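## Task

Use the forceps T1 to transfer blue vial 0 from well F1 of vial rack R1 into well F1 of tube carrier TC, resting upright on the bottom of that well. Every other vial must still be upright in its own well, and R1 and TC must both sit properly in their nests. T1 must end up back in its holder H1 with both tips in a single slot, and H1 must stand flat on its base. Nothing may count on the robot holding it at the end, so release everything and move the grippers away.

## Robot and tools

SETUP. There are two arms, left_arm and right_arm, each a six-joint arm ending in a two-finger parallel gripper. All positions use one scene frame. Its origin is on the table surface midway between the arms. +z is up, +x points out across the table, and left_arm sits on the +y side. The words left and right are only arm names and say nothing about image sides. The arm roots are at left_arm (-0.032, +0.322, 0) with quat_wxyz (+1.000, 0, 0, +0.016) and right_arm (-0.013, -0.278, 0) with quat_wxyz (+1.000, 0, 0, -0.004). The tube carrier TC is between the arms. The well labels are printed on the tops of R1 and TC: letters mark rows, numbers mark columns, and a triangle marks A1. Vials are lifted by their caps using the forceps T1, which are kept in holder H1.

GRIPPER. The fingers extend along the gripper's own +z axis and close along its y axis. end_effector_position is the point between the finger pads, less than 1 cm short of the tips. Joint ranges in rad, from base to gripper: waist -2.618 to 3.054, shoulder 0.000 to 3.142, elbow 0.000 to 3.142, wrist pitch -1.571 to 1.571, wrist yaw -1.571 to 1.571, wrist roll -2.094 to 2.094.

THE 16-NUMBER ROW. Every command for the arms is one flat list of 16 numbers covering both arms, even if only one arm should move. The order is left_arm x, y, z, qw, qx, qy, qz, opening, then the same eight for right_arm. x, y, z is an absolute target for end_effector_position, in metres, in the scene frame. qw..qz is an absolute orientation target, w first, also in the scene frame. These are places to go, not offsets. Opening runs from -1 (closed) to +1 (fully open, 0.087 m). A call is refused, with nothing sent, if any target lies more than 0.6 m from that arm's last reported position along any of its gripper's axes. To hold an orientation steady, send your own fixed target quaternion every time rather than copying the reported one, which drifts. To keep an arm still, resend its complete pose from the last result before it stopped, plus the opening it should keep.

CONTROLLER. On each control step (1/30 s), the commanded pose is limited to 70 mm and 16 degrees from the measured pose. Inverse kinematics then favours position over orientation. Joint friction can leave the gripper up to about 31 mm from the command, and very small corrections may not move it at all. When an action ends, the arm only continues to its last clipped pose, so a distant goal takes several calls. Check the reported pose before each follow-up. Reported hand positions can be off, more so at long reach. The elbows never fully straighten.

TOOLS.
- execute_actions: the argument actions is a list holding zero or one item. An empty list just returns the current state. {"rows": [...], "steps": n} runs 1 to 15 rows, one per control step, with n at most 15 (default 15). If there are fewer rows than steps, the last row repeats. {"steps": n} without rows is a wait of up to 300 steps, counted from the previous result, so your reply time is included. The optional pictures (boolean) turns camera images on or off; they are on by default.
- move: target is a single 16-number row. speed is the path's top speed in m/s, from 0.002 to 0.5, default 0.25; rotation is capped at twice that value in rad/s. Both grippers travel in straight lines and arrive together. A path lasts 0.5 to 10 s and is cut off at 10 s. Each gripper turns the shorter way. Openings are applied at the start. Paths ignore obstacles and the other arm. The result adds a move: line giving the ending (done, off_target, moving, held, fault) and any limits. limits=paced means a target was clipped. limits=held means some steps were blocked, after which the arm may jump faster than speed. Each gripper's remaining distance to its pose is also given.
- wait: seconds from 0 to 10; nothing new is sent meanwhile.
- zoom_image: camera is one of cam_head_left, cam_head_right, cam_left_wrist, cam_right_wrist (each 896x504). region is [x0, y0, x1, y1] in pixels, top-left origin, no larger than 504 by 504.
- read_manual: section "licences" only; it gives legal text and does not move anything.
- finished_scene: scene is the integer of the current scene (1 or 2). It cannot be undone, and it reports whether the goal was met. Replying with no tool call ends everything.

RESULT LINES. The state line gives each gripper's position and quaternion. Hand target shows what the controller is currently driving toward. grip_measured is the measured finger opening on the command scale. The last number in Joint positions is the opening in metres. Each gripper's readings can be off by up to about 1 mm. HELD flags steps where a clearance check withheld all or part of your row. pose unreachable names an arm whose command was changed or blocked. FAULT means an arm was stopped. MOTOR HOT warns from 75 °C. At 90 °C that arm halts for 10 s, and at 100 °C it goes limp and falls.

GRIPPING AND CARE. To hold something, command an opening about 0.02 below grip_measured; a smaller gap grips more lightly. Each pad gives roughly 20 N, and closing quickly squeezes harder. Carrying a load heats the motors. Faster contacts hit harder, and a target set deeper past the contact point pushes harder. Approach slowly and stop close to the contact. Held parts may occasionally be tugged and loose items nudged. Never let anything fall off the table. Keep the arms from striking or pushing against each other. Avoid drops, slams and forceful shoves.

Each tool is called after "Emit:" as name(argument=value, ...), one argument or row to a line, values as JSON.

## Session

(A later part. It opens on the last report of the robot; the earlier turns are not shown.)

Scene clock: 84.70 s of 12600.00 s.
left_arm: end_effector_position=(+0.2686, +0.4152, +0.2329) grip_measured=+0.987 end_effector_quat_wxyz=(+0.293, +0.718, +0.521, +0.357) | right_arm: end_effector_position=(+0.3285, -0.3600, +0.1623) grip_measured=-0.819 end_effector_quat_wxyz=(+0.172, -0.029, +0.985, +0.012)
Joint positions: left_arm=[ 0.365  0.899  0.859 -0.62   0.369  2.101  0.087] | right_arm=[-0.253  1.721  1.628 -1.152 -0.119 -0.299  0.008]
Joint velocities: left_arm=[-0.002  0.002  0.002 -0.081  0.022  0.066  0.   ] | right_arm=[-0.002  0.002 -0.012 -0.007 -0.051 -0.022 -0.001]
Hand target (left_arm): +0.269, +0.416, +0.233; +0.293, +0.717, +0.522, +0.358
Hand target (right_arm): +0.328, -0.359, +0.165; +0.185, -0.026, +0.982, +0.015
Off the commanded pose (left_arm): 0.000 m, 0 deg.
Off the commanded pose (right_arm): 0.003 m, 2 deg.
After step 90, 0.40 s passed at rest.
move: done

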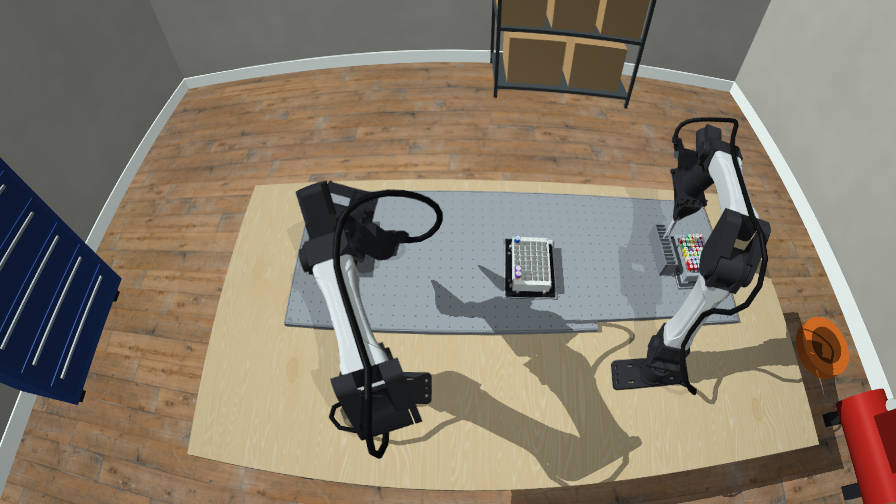

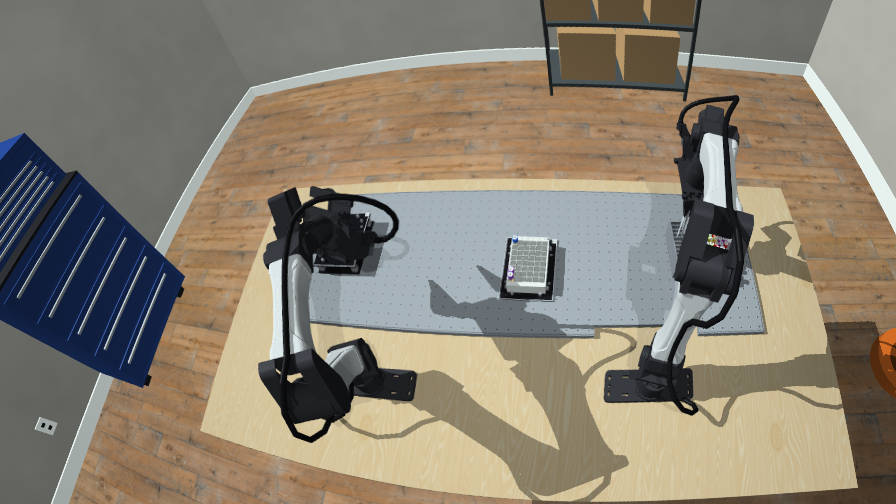

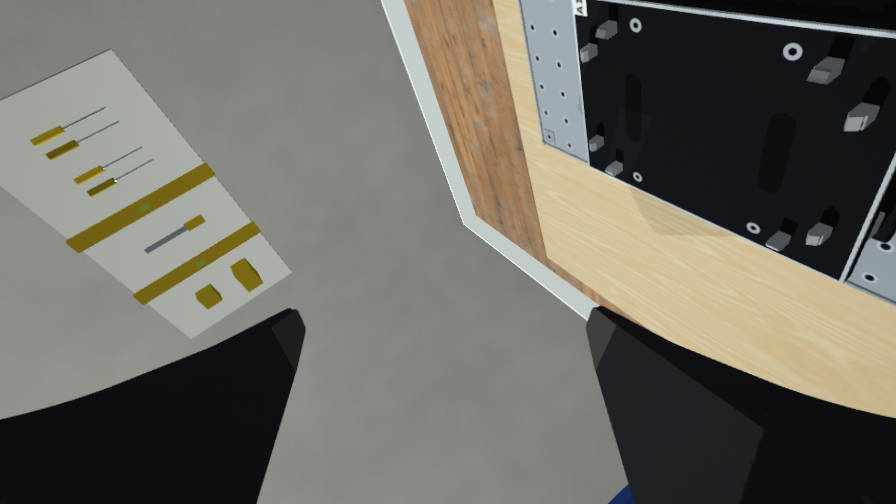

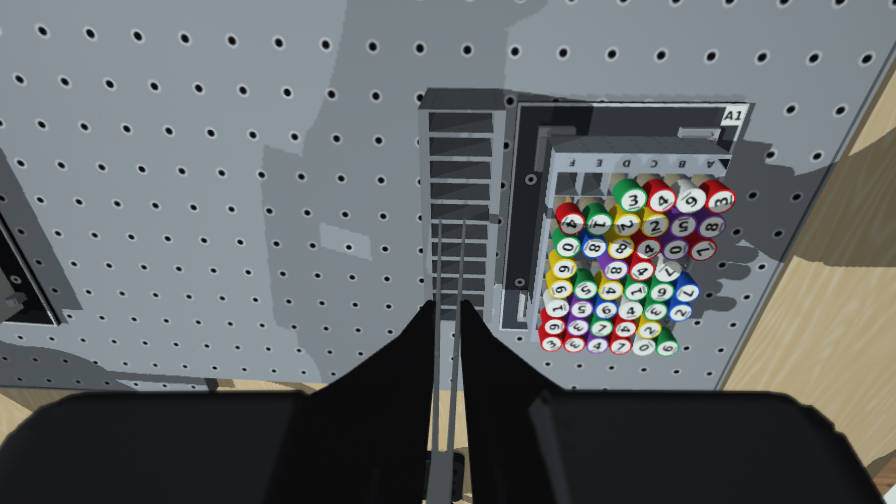

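Emit:
move(
  target=[0.2685,0.4156,0.2328,0.293,0.717,0.522,0.358,1,0.328,-0.362,0.148,0.185,-0.026,0.982,0.012,-0.82],
  speed=0.01,
)

Emit:
zoom_image(
  camera="cam_right_wrist",
  region=[330,120,570,320],
)

Scene clock: 87.33 s of 12600.00 s.
left_arm: end_effector_position=(+0.2686, +0.4152, +0.2329) grip_measured=+0.987 end_effector_quat_wxyz=(+0.293, +0.718, +0.521, +0.357) | right_arm: end_effector_position=(+0.3295, -0.3599, +0.1438) grip_measured=-0.819 end_effector_quat_wxyz=(+0.170, -0.029, +0.985, +0.013)
Joint positions: left_arm=[ 0.365  0.899  0.859 -0.62   0.369  2.101  0.087] | right_arm=[-0.253  1.721  1.555 -1.083 -0.121 -0.299  0.008]
Joint velocities: left_arm=[-0.002 -0.007 -0.007 -0.037  0.007 -0.037  0.   ] | right_arm=[ 0.002 -0.002  0.012 -0.066 -0.022  0.007  0.   ]
Hand target (left_arm): +0.269, +0.416, +0.233; +0.293, +0.717, +0.522, +0.358
Hand target (right_arm): +0.328, -0.362, +0.148; +0.185, -0.026, +0.982, +0.012
Off the commanded pose (left_arm): 0.000 m, 0 deg.
Off the commanded pose (right_arm): 0.005 m, 2 deg.
move: done

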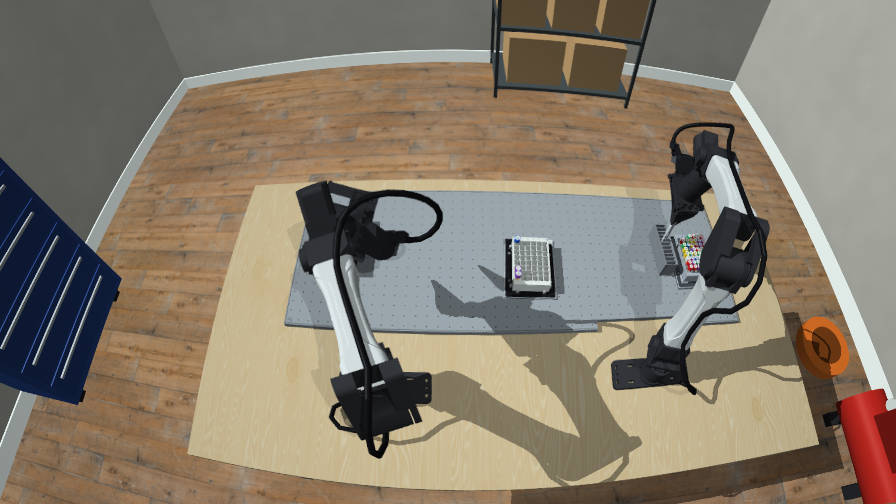

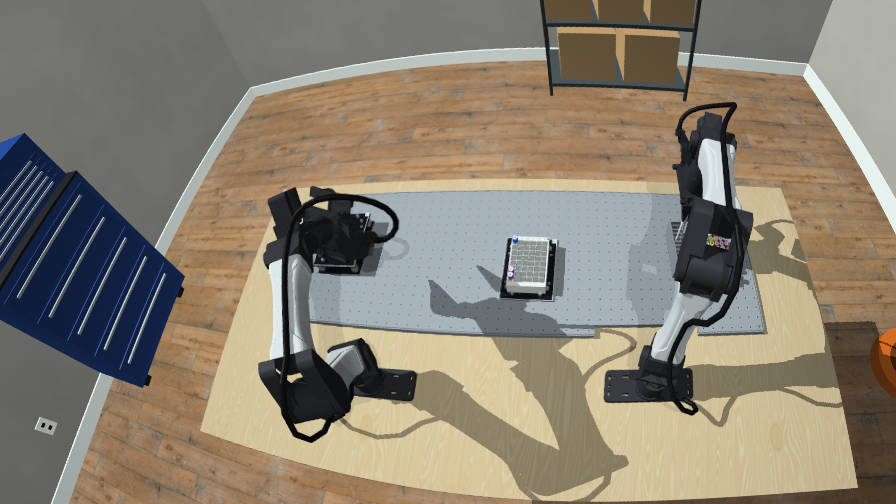

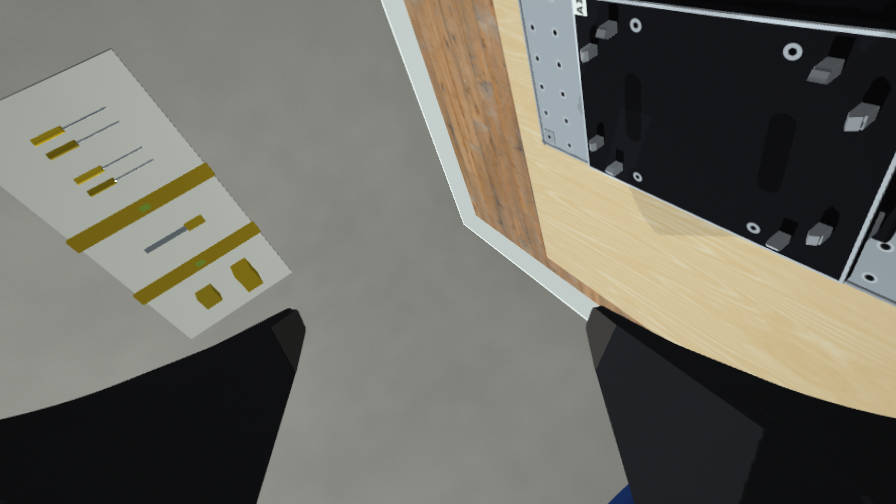

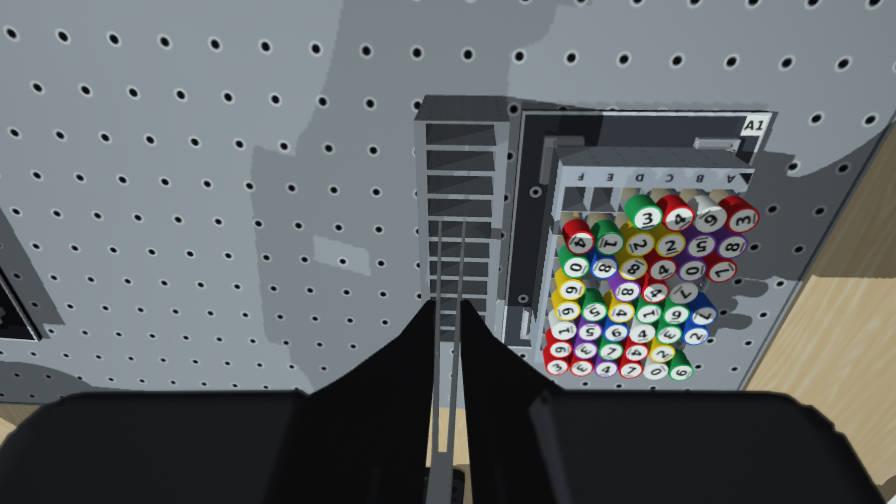

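Region (330, 120, 570, 320) of cam_right_wrist's 896x504 image, scaled by 2.100, with more detail than that image has.

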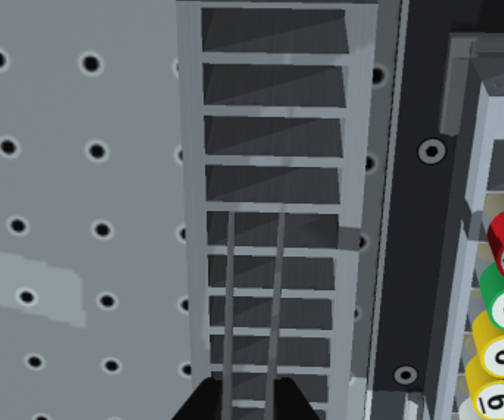

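Seems inside slot 5.

Emit:
move(
  target=[0.2685,0.4156,0.2328,0.293,0.717,0.522,0.358,1,0.327,-0.364,0.113,0.19,-0.026,0.981,0.010,-0.82],
  speed=0.012,
)

Emit:
zoom_image(
  camera="cam_right_wrist",
  region=[330,120,570,320],
)

Scene clock: 91.57 s of 12600.00 s.
left_arm: end_effector_position=(+0.2686, +0.4152, +0.2329) grip_measured=+0.987 end_effector_quat_wxyz=(+0.293, +0.718, +0.521, +0.357) | right_arm: end_effector_position=(+0.3284, -0.3617, +0.1111) grip_measured=-0.819 end_effector_quat_wxyz=(+0.178, -0.026, +0.984, +0.010)
Joint positions: left_arm=[ 0.365  0.899  0.859 -0.62   0.369  2.101  0.087] | right_arm=[-0.259  1.702  1.401 -0.932 -0.121 -0.299  0.008]
Joint velocities: left_arm=[-0.022 -0.002  0.007 -0.022  0.022 -0.022 -0.001] | right_arm=[ 0.007 -0.012 -0.027  0.007 -0.11  -0.022  0.   ]
Hand target (left_arm): +0.269, +0.416, +0.233; +0.293, +0.717, +0.522, +0.358
Hand target (right_arm): +0.327, -0.364, +0.113; +0.189, -0.026, +0.982, +0.010
Off the commanded pose (left_arm): 0.000 m, 0 deg.
Off the commanded pose (right_arm): 0.003 m, 1 deg.
move: done

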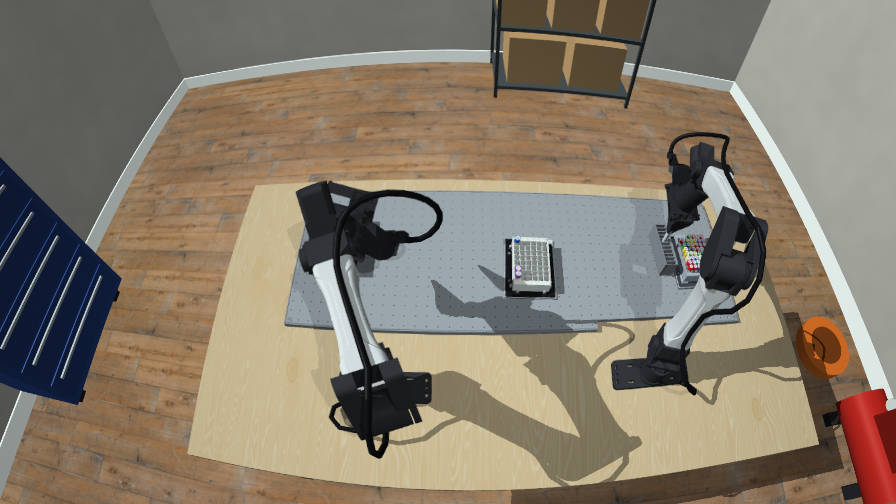

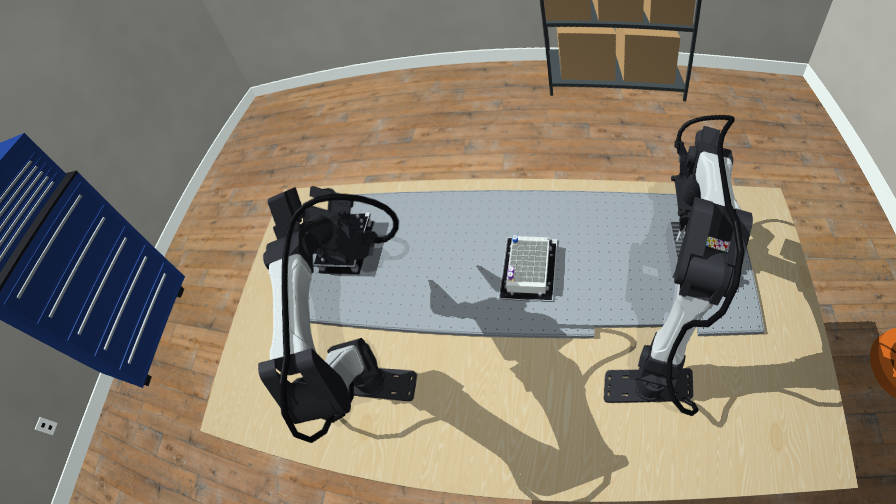

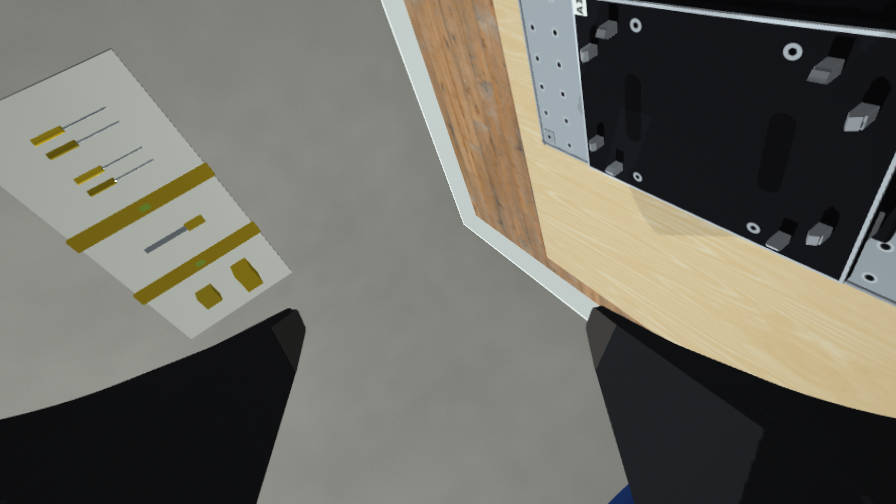

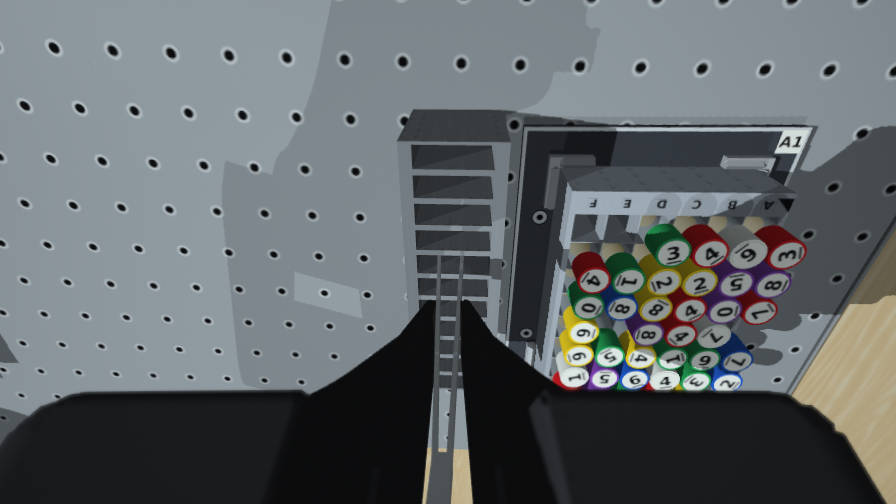

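Region (330, 120, 570, 320) of cam_right_wrist's 896x504 image, scaled by 2.100, with more detail than that image has.

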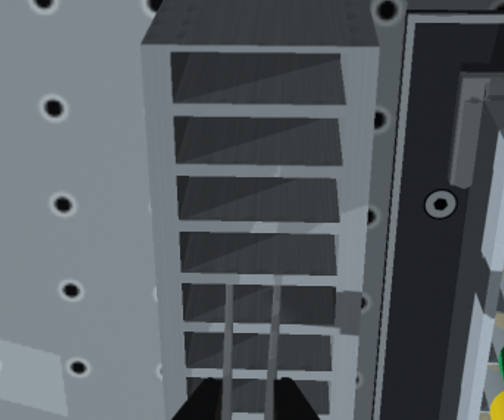

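Emit:
execute_actions(
  actions=[
    {"rows":[[0.2685,0.4156,0.2328,0.293,0.717,0.522,0.358,1,0.327,-0.364,0.111,0.19,-0.026,0.981,0.010,-0.82],[0.2685,0.4156,0.2328,0.293,0.717,0.522,0.358,1,0.327,-0.364,0.109,0.19,-0.026,0.981,0.010,-0.81],[0.2685,0.4156,0.2328,0.293,0.717,0.522,0.358,1,0.327,-0.364,0.108,0.19,-0.026,0.981,0.010,-0.80],[0.2685,0.4156,0.2328,0.293,0.717,0.522,0.358,1,0.327,-0.364,0.108,0.19,-0.026,0.981,0.010,-0.79],[0.2685,0.4156,0.2328,0.293,0.717,0.522,0.358,1,0.327,-0.364,0.108,0.19,-0.026,0.981,0.010,-0.78],[0.2685,0.4156,0.2328,0.293,0.717,0.522,0.358,1,0.327,-0.364,0.108,0.19,-0.026,0.981,0.010,-0.77],[0.2685,0.4156,0.2328,0.293,0.717,0.522,0.358,1,0.327,-0.364,0.108,0.19,-0.026,0.981,0.010,-0.75],[0.2685,0.4156,0.2328,0.293,0.717,0.522,0.358,1,0.327,-0.364,0.108,0.19,-0.026,0.981,0.010,-0.73],[0.2685,0.4156,0.2328,0.293,0.717,0.522,0.358,1,0.327,-0.364,0.108,0.19,-0.026,0.981,0.010,-0.70],[0.2685,0.4156,0.2328,0.293,0.717,0.522,0.358,1,0.327,-0.364,0.108,0.19,-0.026,0.981,0.010,-0.66],[0.2685,0.4156,0.2328,0.293,0.717,0.522,0.358,1,0.327,-0.364,0.108,0.19,-0.026,0.981,0.010,-0.6],[0.2685,0.4156,0.2328,0.293,0.717,0.522,0.358,1,0.327,-0.364,0.108,0.19,-0.026,0.981,0.010,-0.5],[0.2685,0.4156,0.2328,0.293,0.717,0.522,0.358,1,0.327,-0.364,0.108,0.19,-0.026,0.981,0.010,-0.3]],"steps":15},
  ],
  pictures=false,
)

Emit:
move(
  target=[0.2685,0.4156,0.2328,0.293,0.717,0.522,0.358,1,0.315,-0.363,0.225,0.22,0,0.975,0,-0.2],
  speed=0.1,
)

Emit:
move(
  target=[0.2685,0.4156,0.2328,0.293,0.717,0.522,0.358,1,0.22,-0.27,0.25,0.342,0,0.94,0,-0.2],
  speed=0.15,
)

Scene clock: 95.00 s of 12600.00 s.
left_arm: end_effector_position=(+0.2686, +0.4152, +0.2329) grip_measured=+0.987 end_effector_quat_wxyz=(+0.293, +0.718, +0.521, +0.357) | right_arm: end_effector_position=(+0.3286, -0.3617, +0.1068) grip_measured=-0.307 end_effector_quat_wxyz=(+0.180, -0.027, +0.983, +0.010)
Joint positions: left_arm=[ 0.365  0.899  0.859 -0.62   0.369  2.101  0.087] | right_arm=[-0.259  1.699  1.38  -0.909 -0.121 -0.299  0.03 ]
Joint velocities: left_arm=[-0.002 -0.007 -0.002 -0.007 -0.007 -0.007 -0.   ] | right_arm=[-0.002  0.002 -0.007  0.095 -0.007 -0.037  0.011]
Hand target (left_arm): +0.269, +0.416, +0.233; +0.293, +0.717, +0.522, +0.358
Hand target (right_arm): +0.327, -0.364, +0.108; +0.190, -0.026, +0.981, +0.010
Off the commanded pose (left_arm): 0.000 m, 0 deg.
Off the commanded pose (right_arm): 0.003 m, 1 deg.
Steps of this call (steps 1 to 88: nothing new was sent; steps 89 to 103: all 15 steps of this action). Readings (end_effector_position):
89: left_arm (+0.2686, +0.4152, +0.2329) | right_arm (+0.3290, -0.3619, +0.1112)
90: left_arm (+0.2686, +0.4152, +0.2329) | right_arm (+0.3292, -0.3619, +0.1107)
92: left_arm (+0.2686, +0.4152, +0.2329) | right_arm (+0.3282, -0.3617, +0.1087)
96: left_arm (+0.2686, +0.4152, +0.2329) | right_arm (+0.3273, -0.3613, +0.1065)
103: the state above

Scene clock: 97.00 s of 12600.00 s.
left_arm: end_effector_position=(+0.2686, +0.4152, +0.2329) grip_measured=+0.987 end_effector_quat_wxyz=(+0.293, +0.718, +0.521, +0.357) | right_arm: end_effector_position=(+0.3147, -0.3592, +0.2129) grip_measured=-0.200 end_effector_quat_wxyz=(+0.207, -0.008, +0.978, +0.004)
Joint positions: left_arm=[ 0.365  0.899  0.859 -0.62   0.369  2.101  0.087] | right_arm=[-0.267  1.642  1.731 -1.26  -0.121 -0.266  0.035]
Joint velocities: left_arm=[ 0.002  0.007  0.002 -0.051 -0.022 -0.081 -0.001] | right_arm=[ 0.007  0.002 -0.007 -0.007 -0.007  0.007 -0.   ]
Hand target (left_arm): +0.269, +0.416, +0.233; +0.293, +0.717, +0.522, +0.358
Hand target (right_arm): +0.313, -0.363, +0.225; +0.220, +0.001, +0.976, -0.001
Off the commanded pose (left_arm): 0.000 m, 0 deg.
Off the commanded pose (right_arm): 0.013 m, 2 deg.
move: off_target (right_arm)

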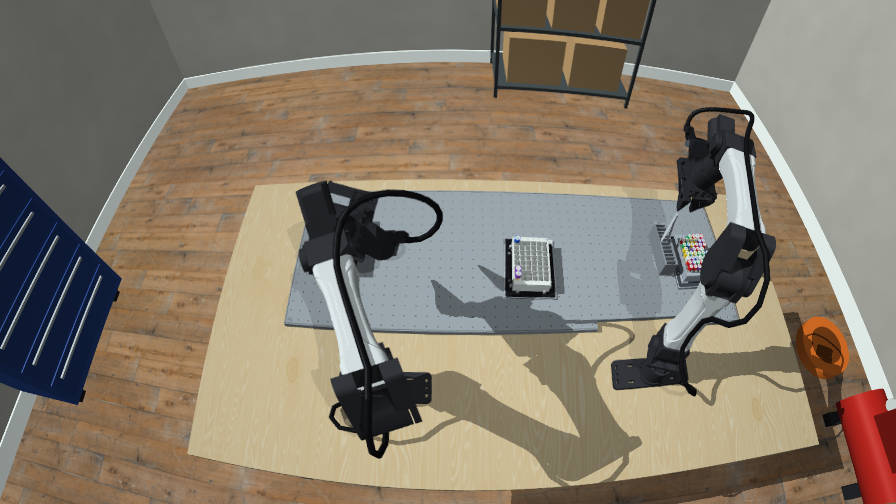

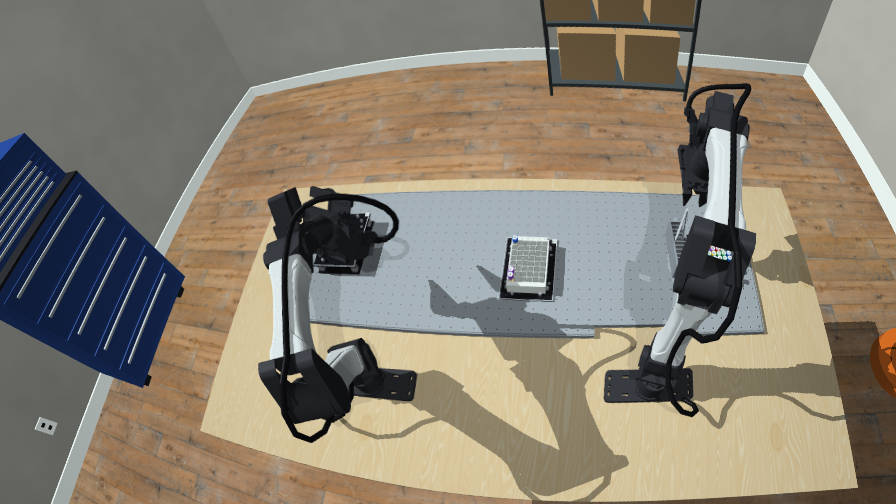

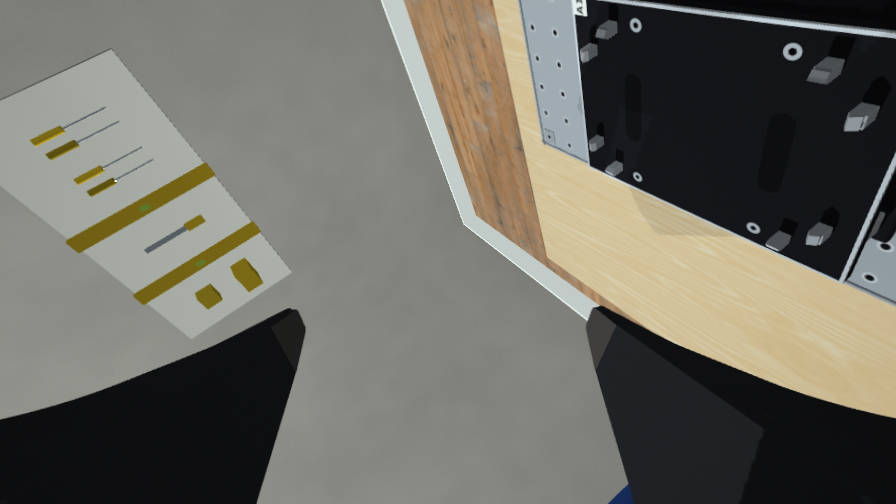

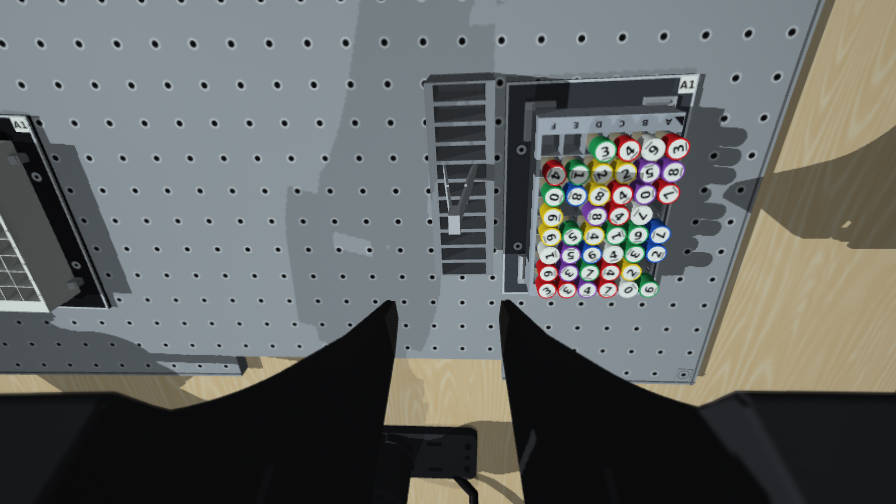

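Scene clock: 98.53 s of 12600.00 s.
left_arm: end_effector_position=(+0.2686, +0.4152, +0.2329) grip_measured=+0.987 end_effector_quat_wxyz=(+0.293, +0.718, +0.521, +0.357) | right_arm: end_effector_position=(+0.2180, -0.2711, +0.2557) grip_measured=-0.200 end_effector_quat_wxyz=(+0.343, +0.002, +0.939, +0.006)
Joint positions: left_arm=[ 0.365  0.899  0.859 -0.62   0.369  2.101  0.087] | right_arm=[ 0.039  1.042  1.351 -1.179  0.011  0.032  0.035]
Joint velocities: left_arm=[ 0.012 -0.017 -0.002  0.022  0.022 -0.007 -0.   ] | right_arm=[ 0.007 -0.012 -0.002  0.037 -0.051 -0.022 -0.001]
Hand target (left_arm): +0.269, +0.416, +0.233; +0.293, +0.717, +0.522, +0.358
Hand target (right_arm): +0.218, -0.270, +0.251; +0.344, +0.003, +0.939, +0.003
Off the commanded pose (left_arm): 0.000 m, 0 deg.
Off the commanded pose (right_arm): 0.006 m, 1 deg.
move: done

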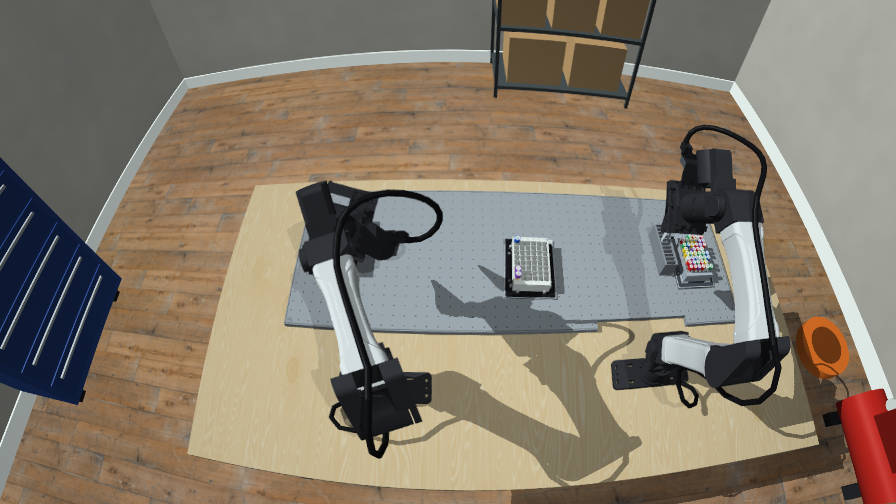

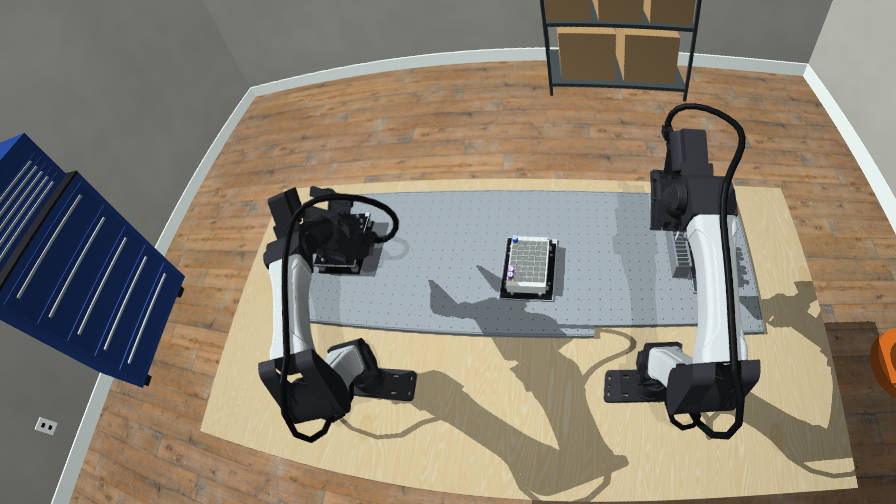

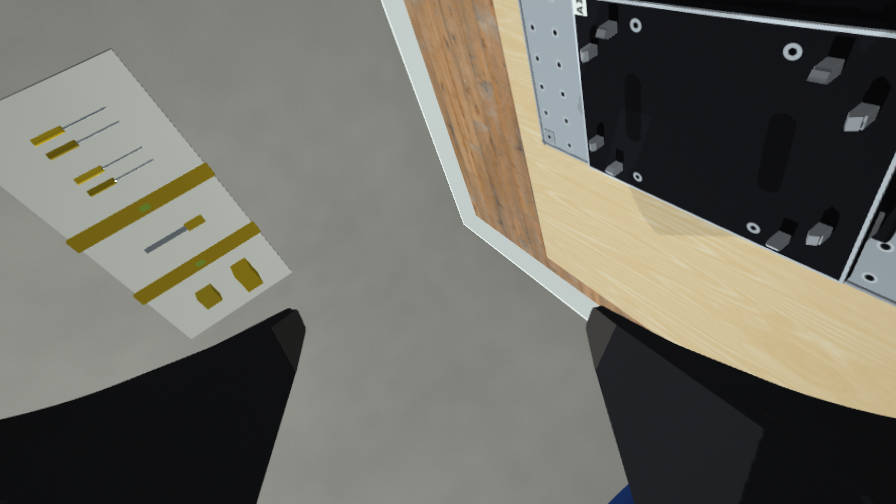

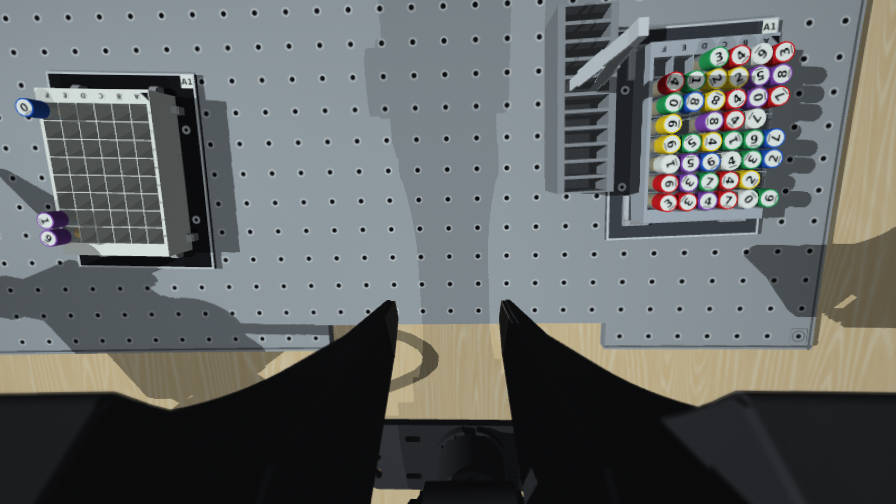

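Emit:
finished_scene(
  scene=2,
)

The scene is finished: the task was done.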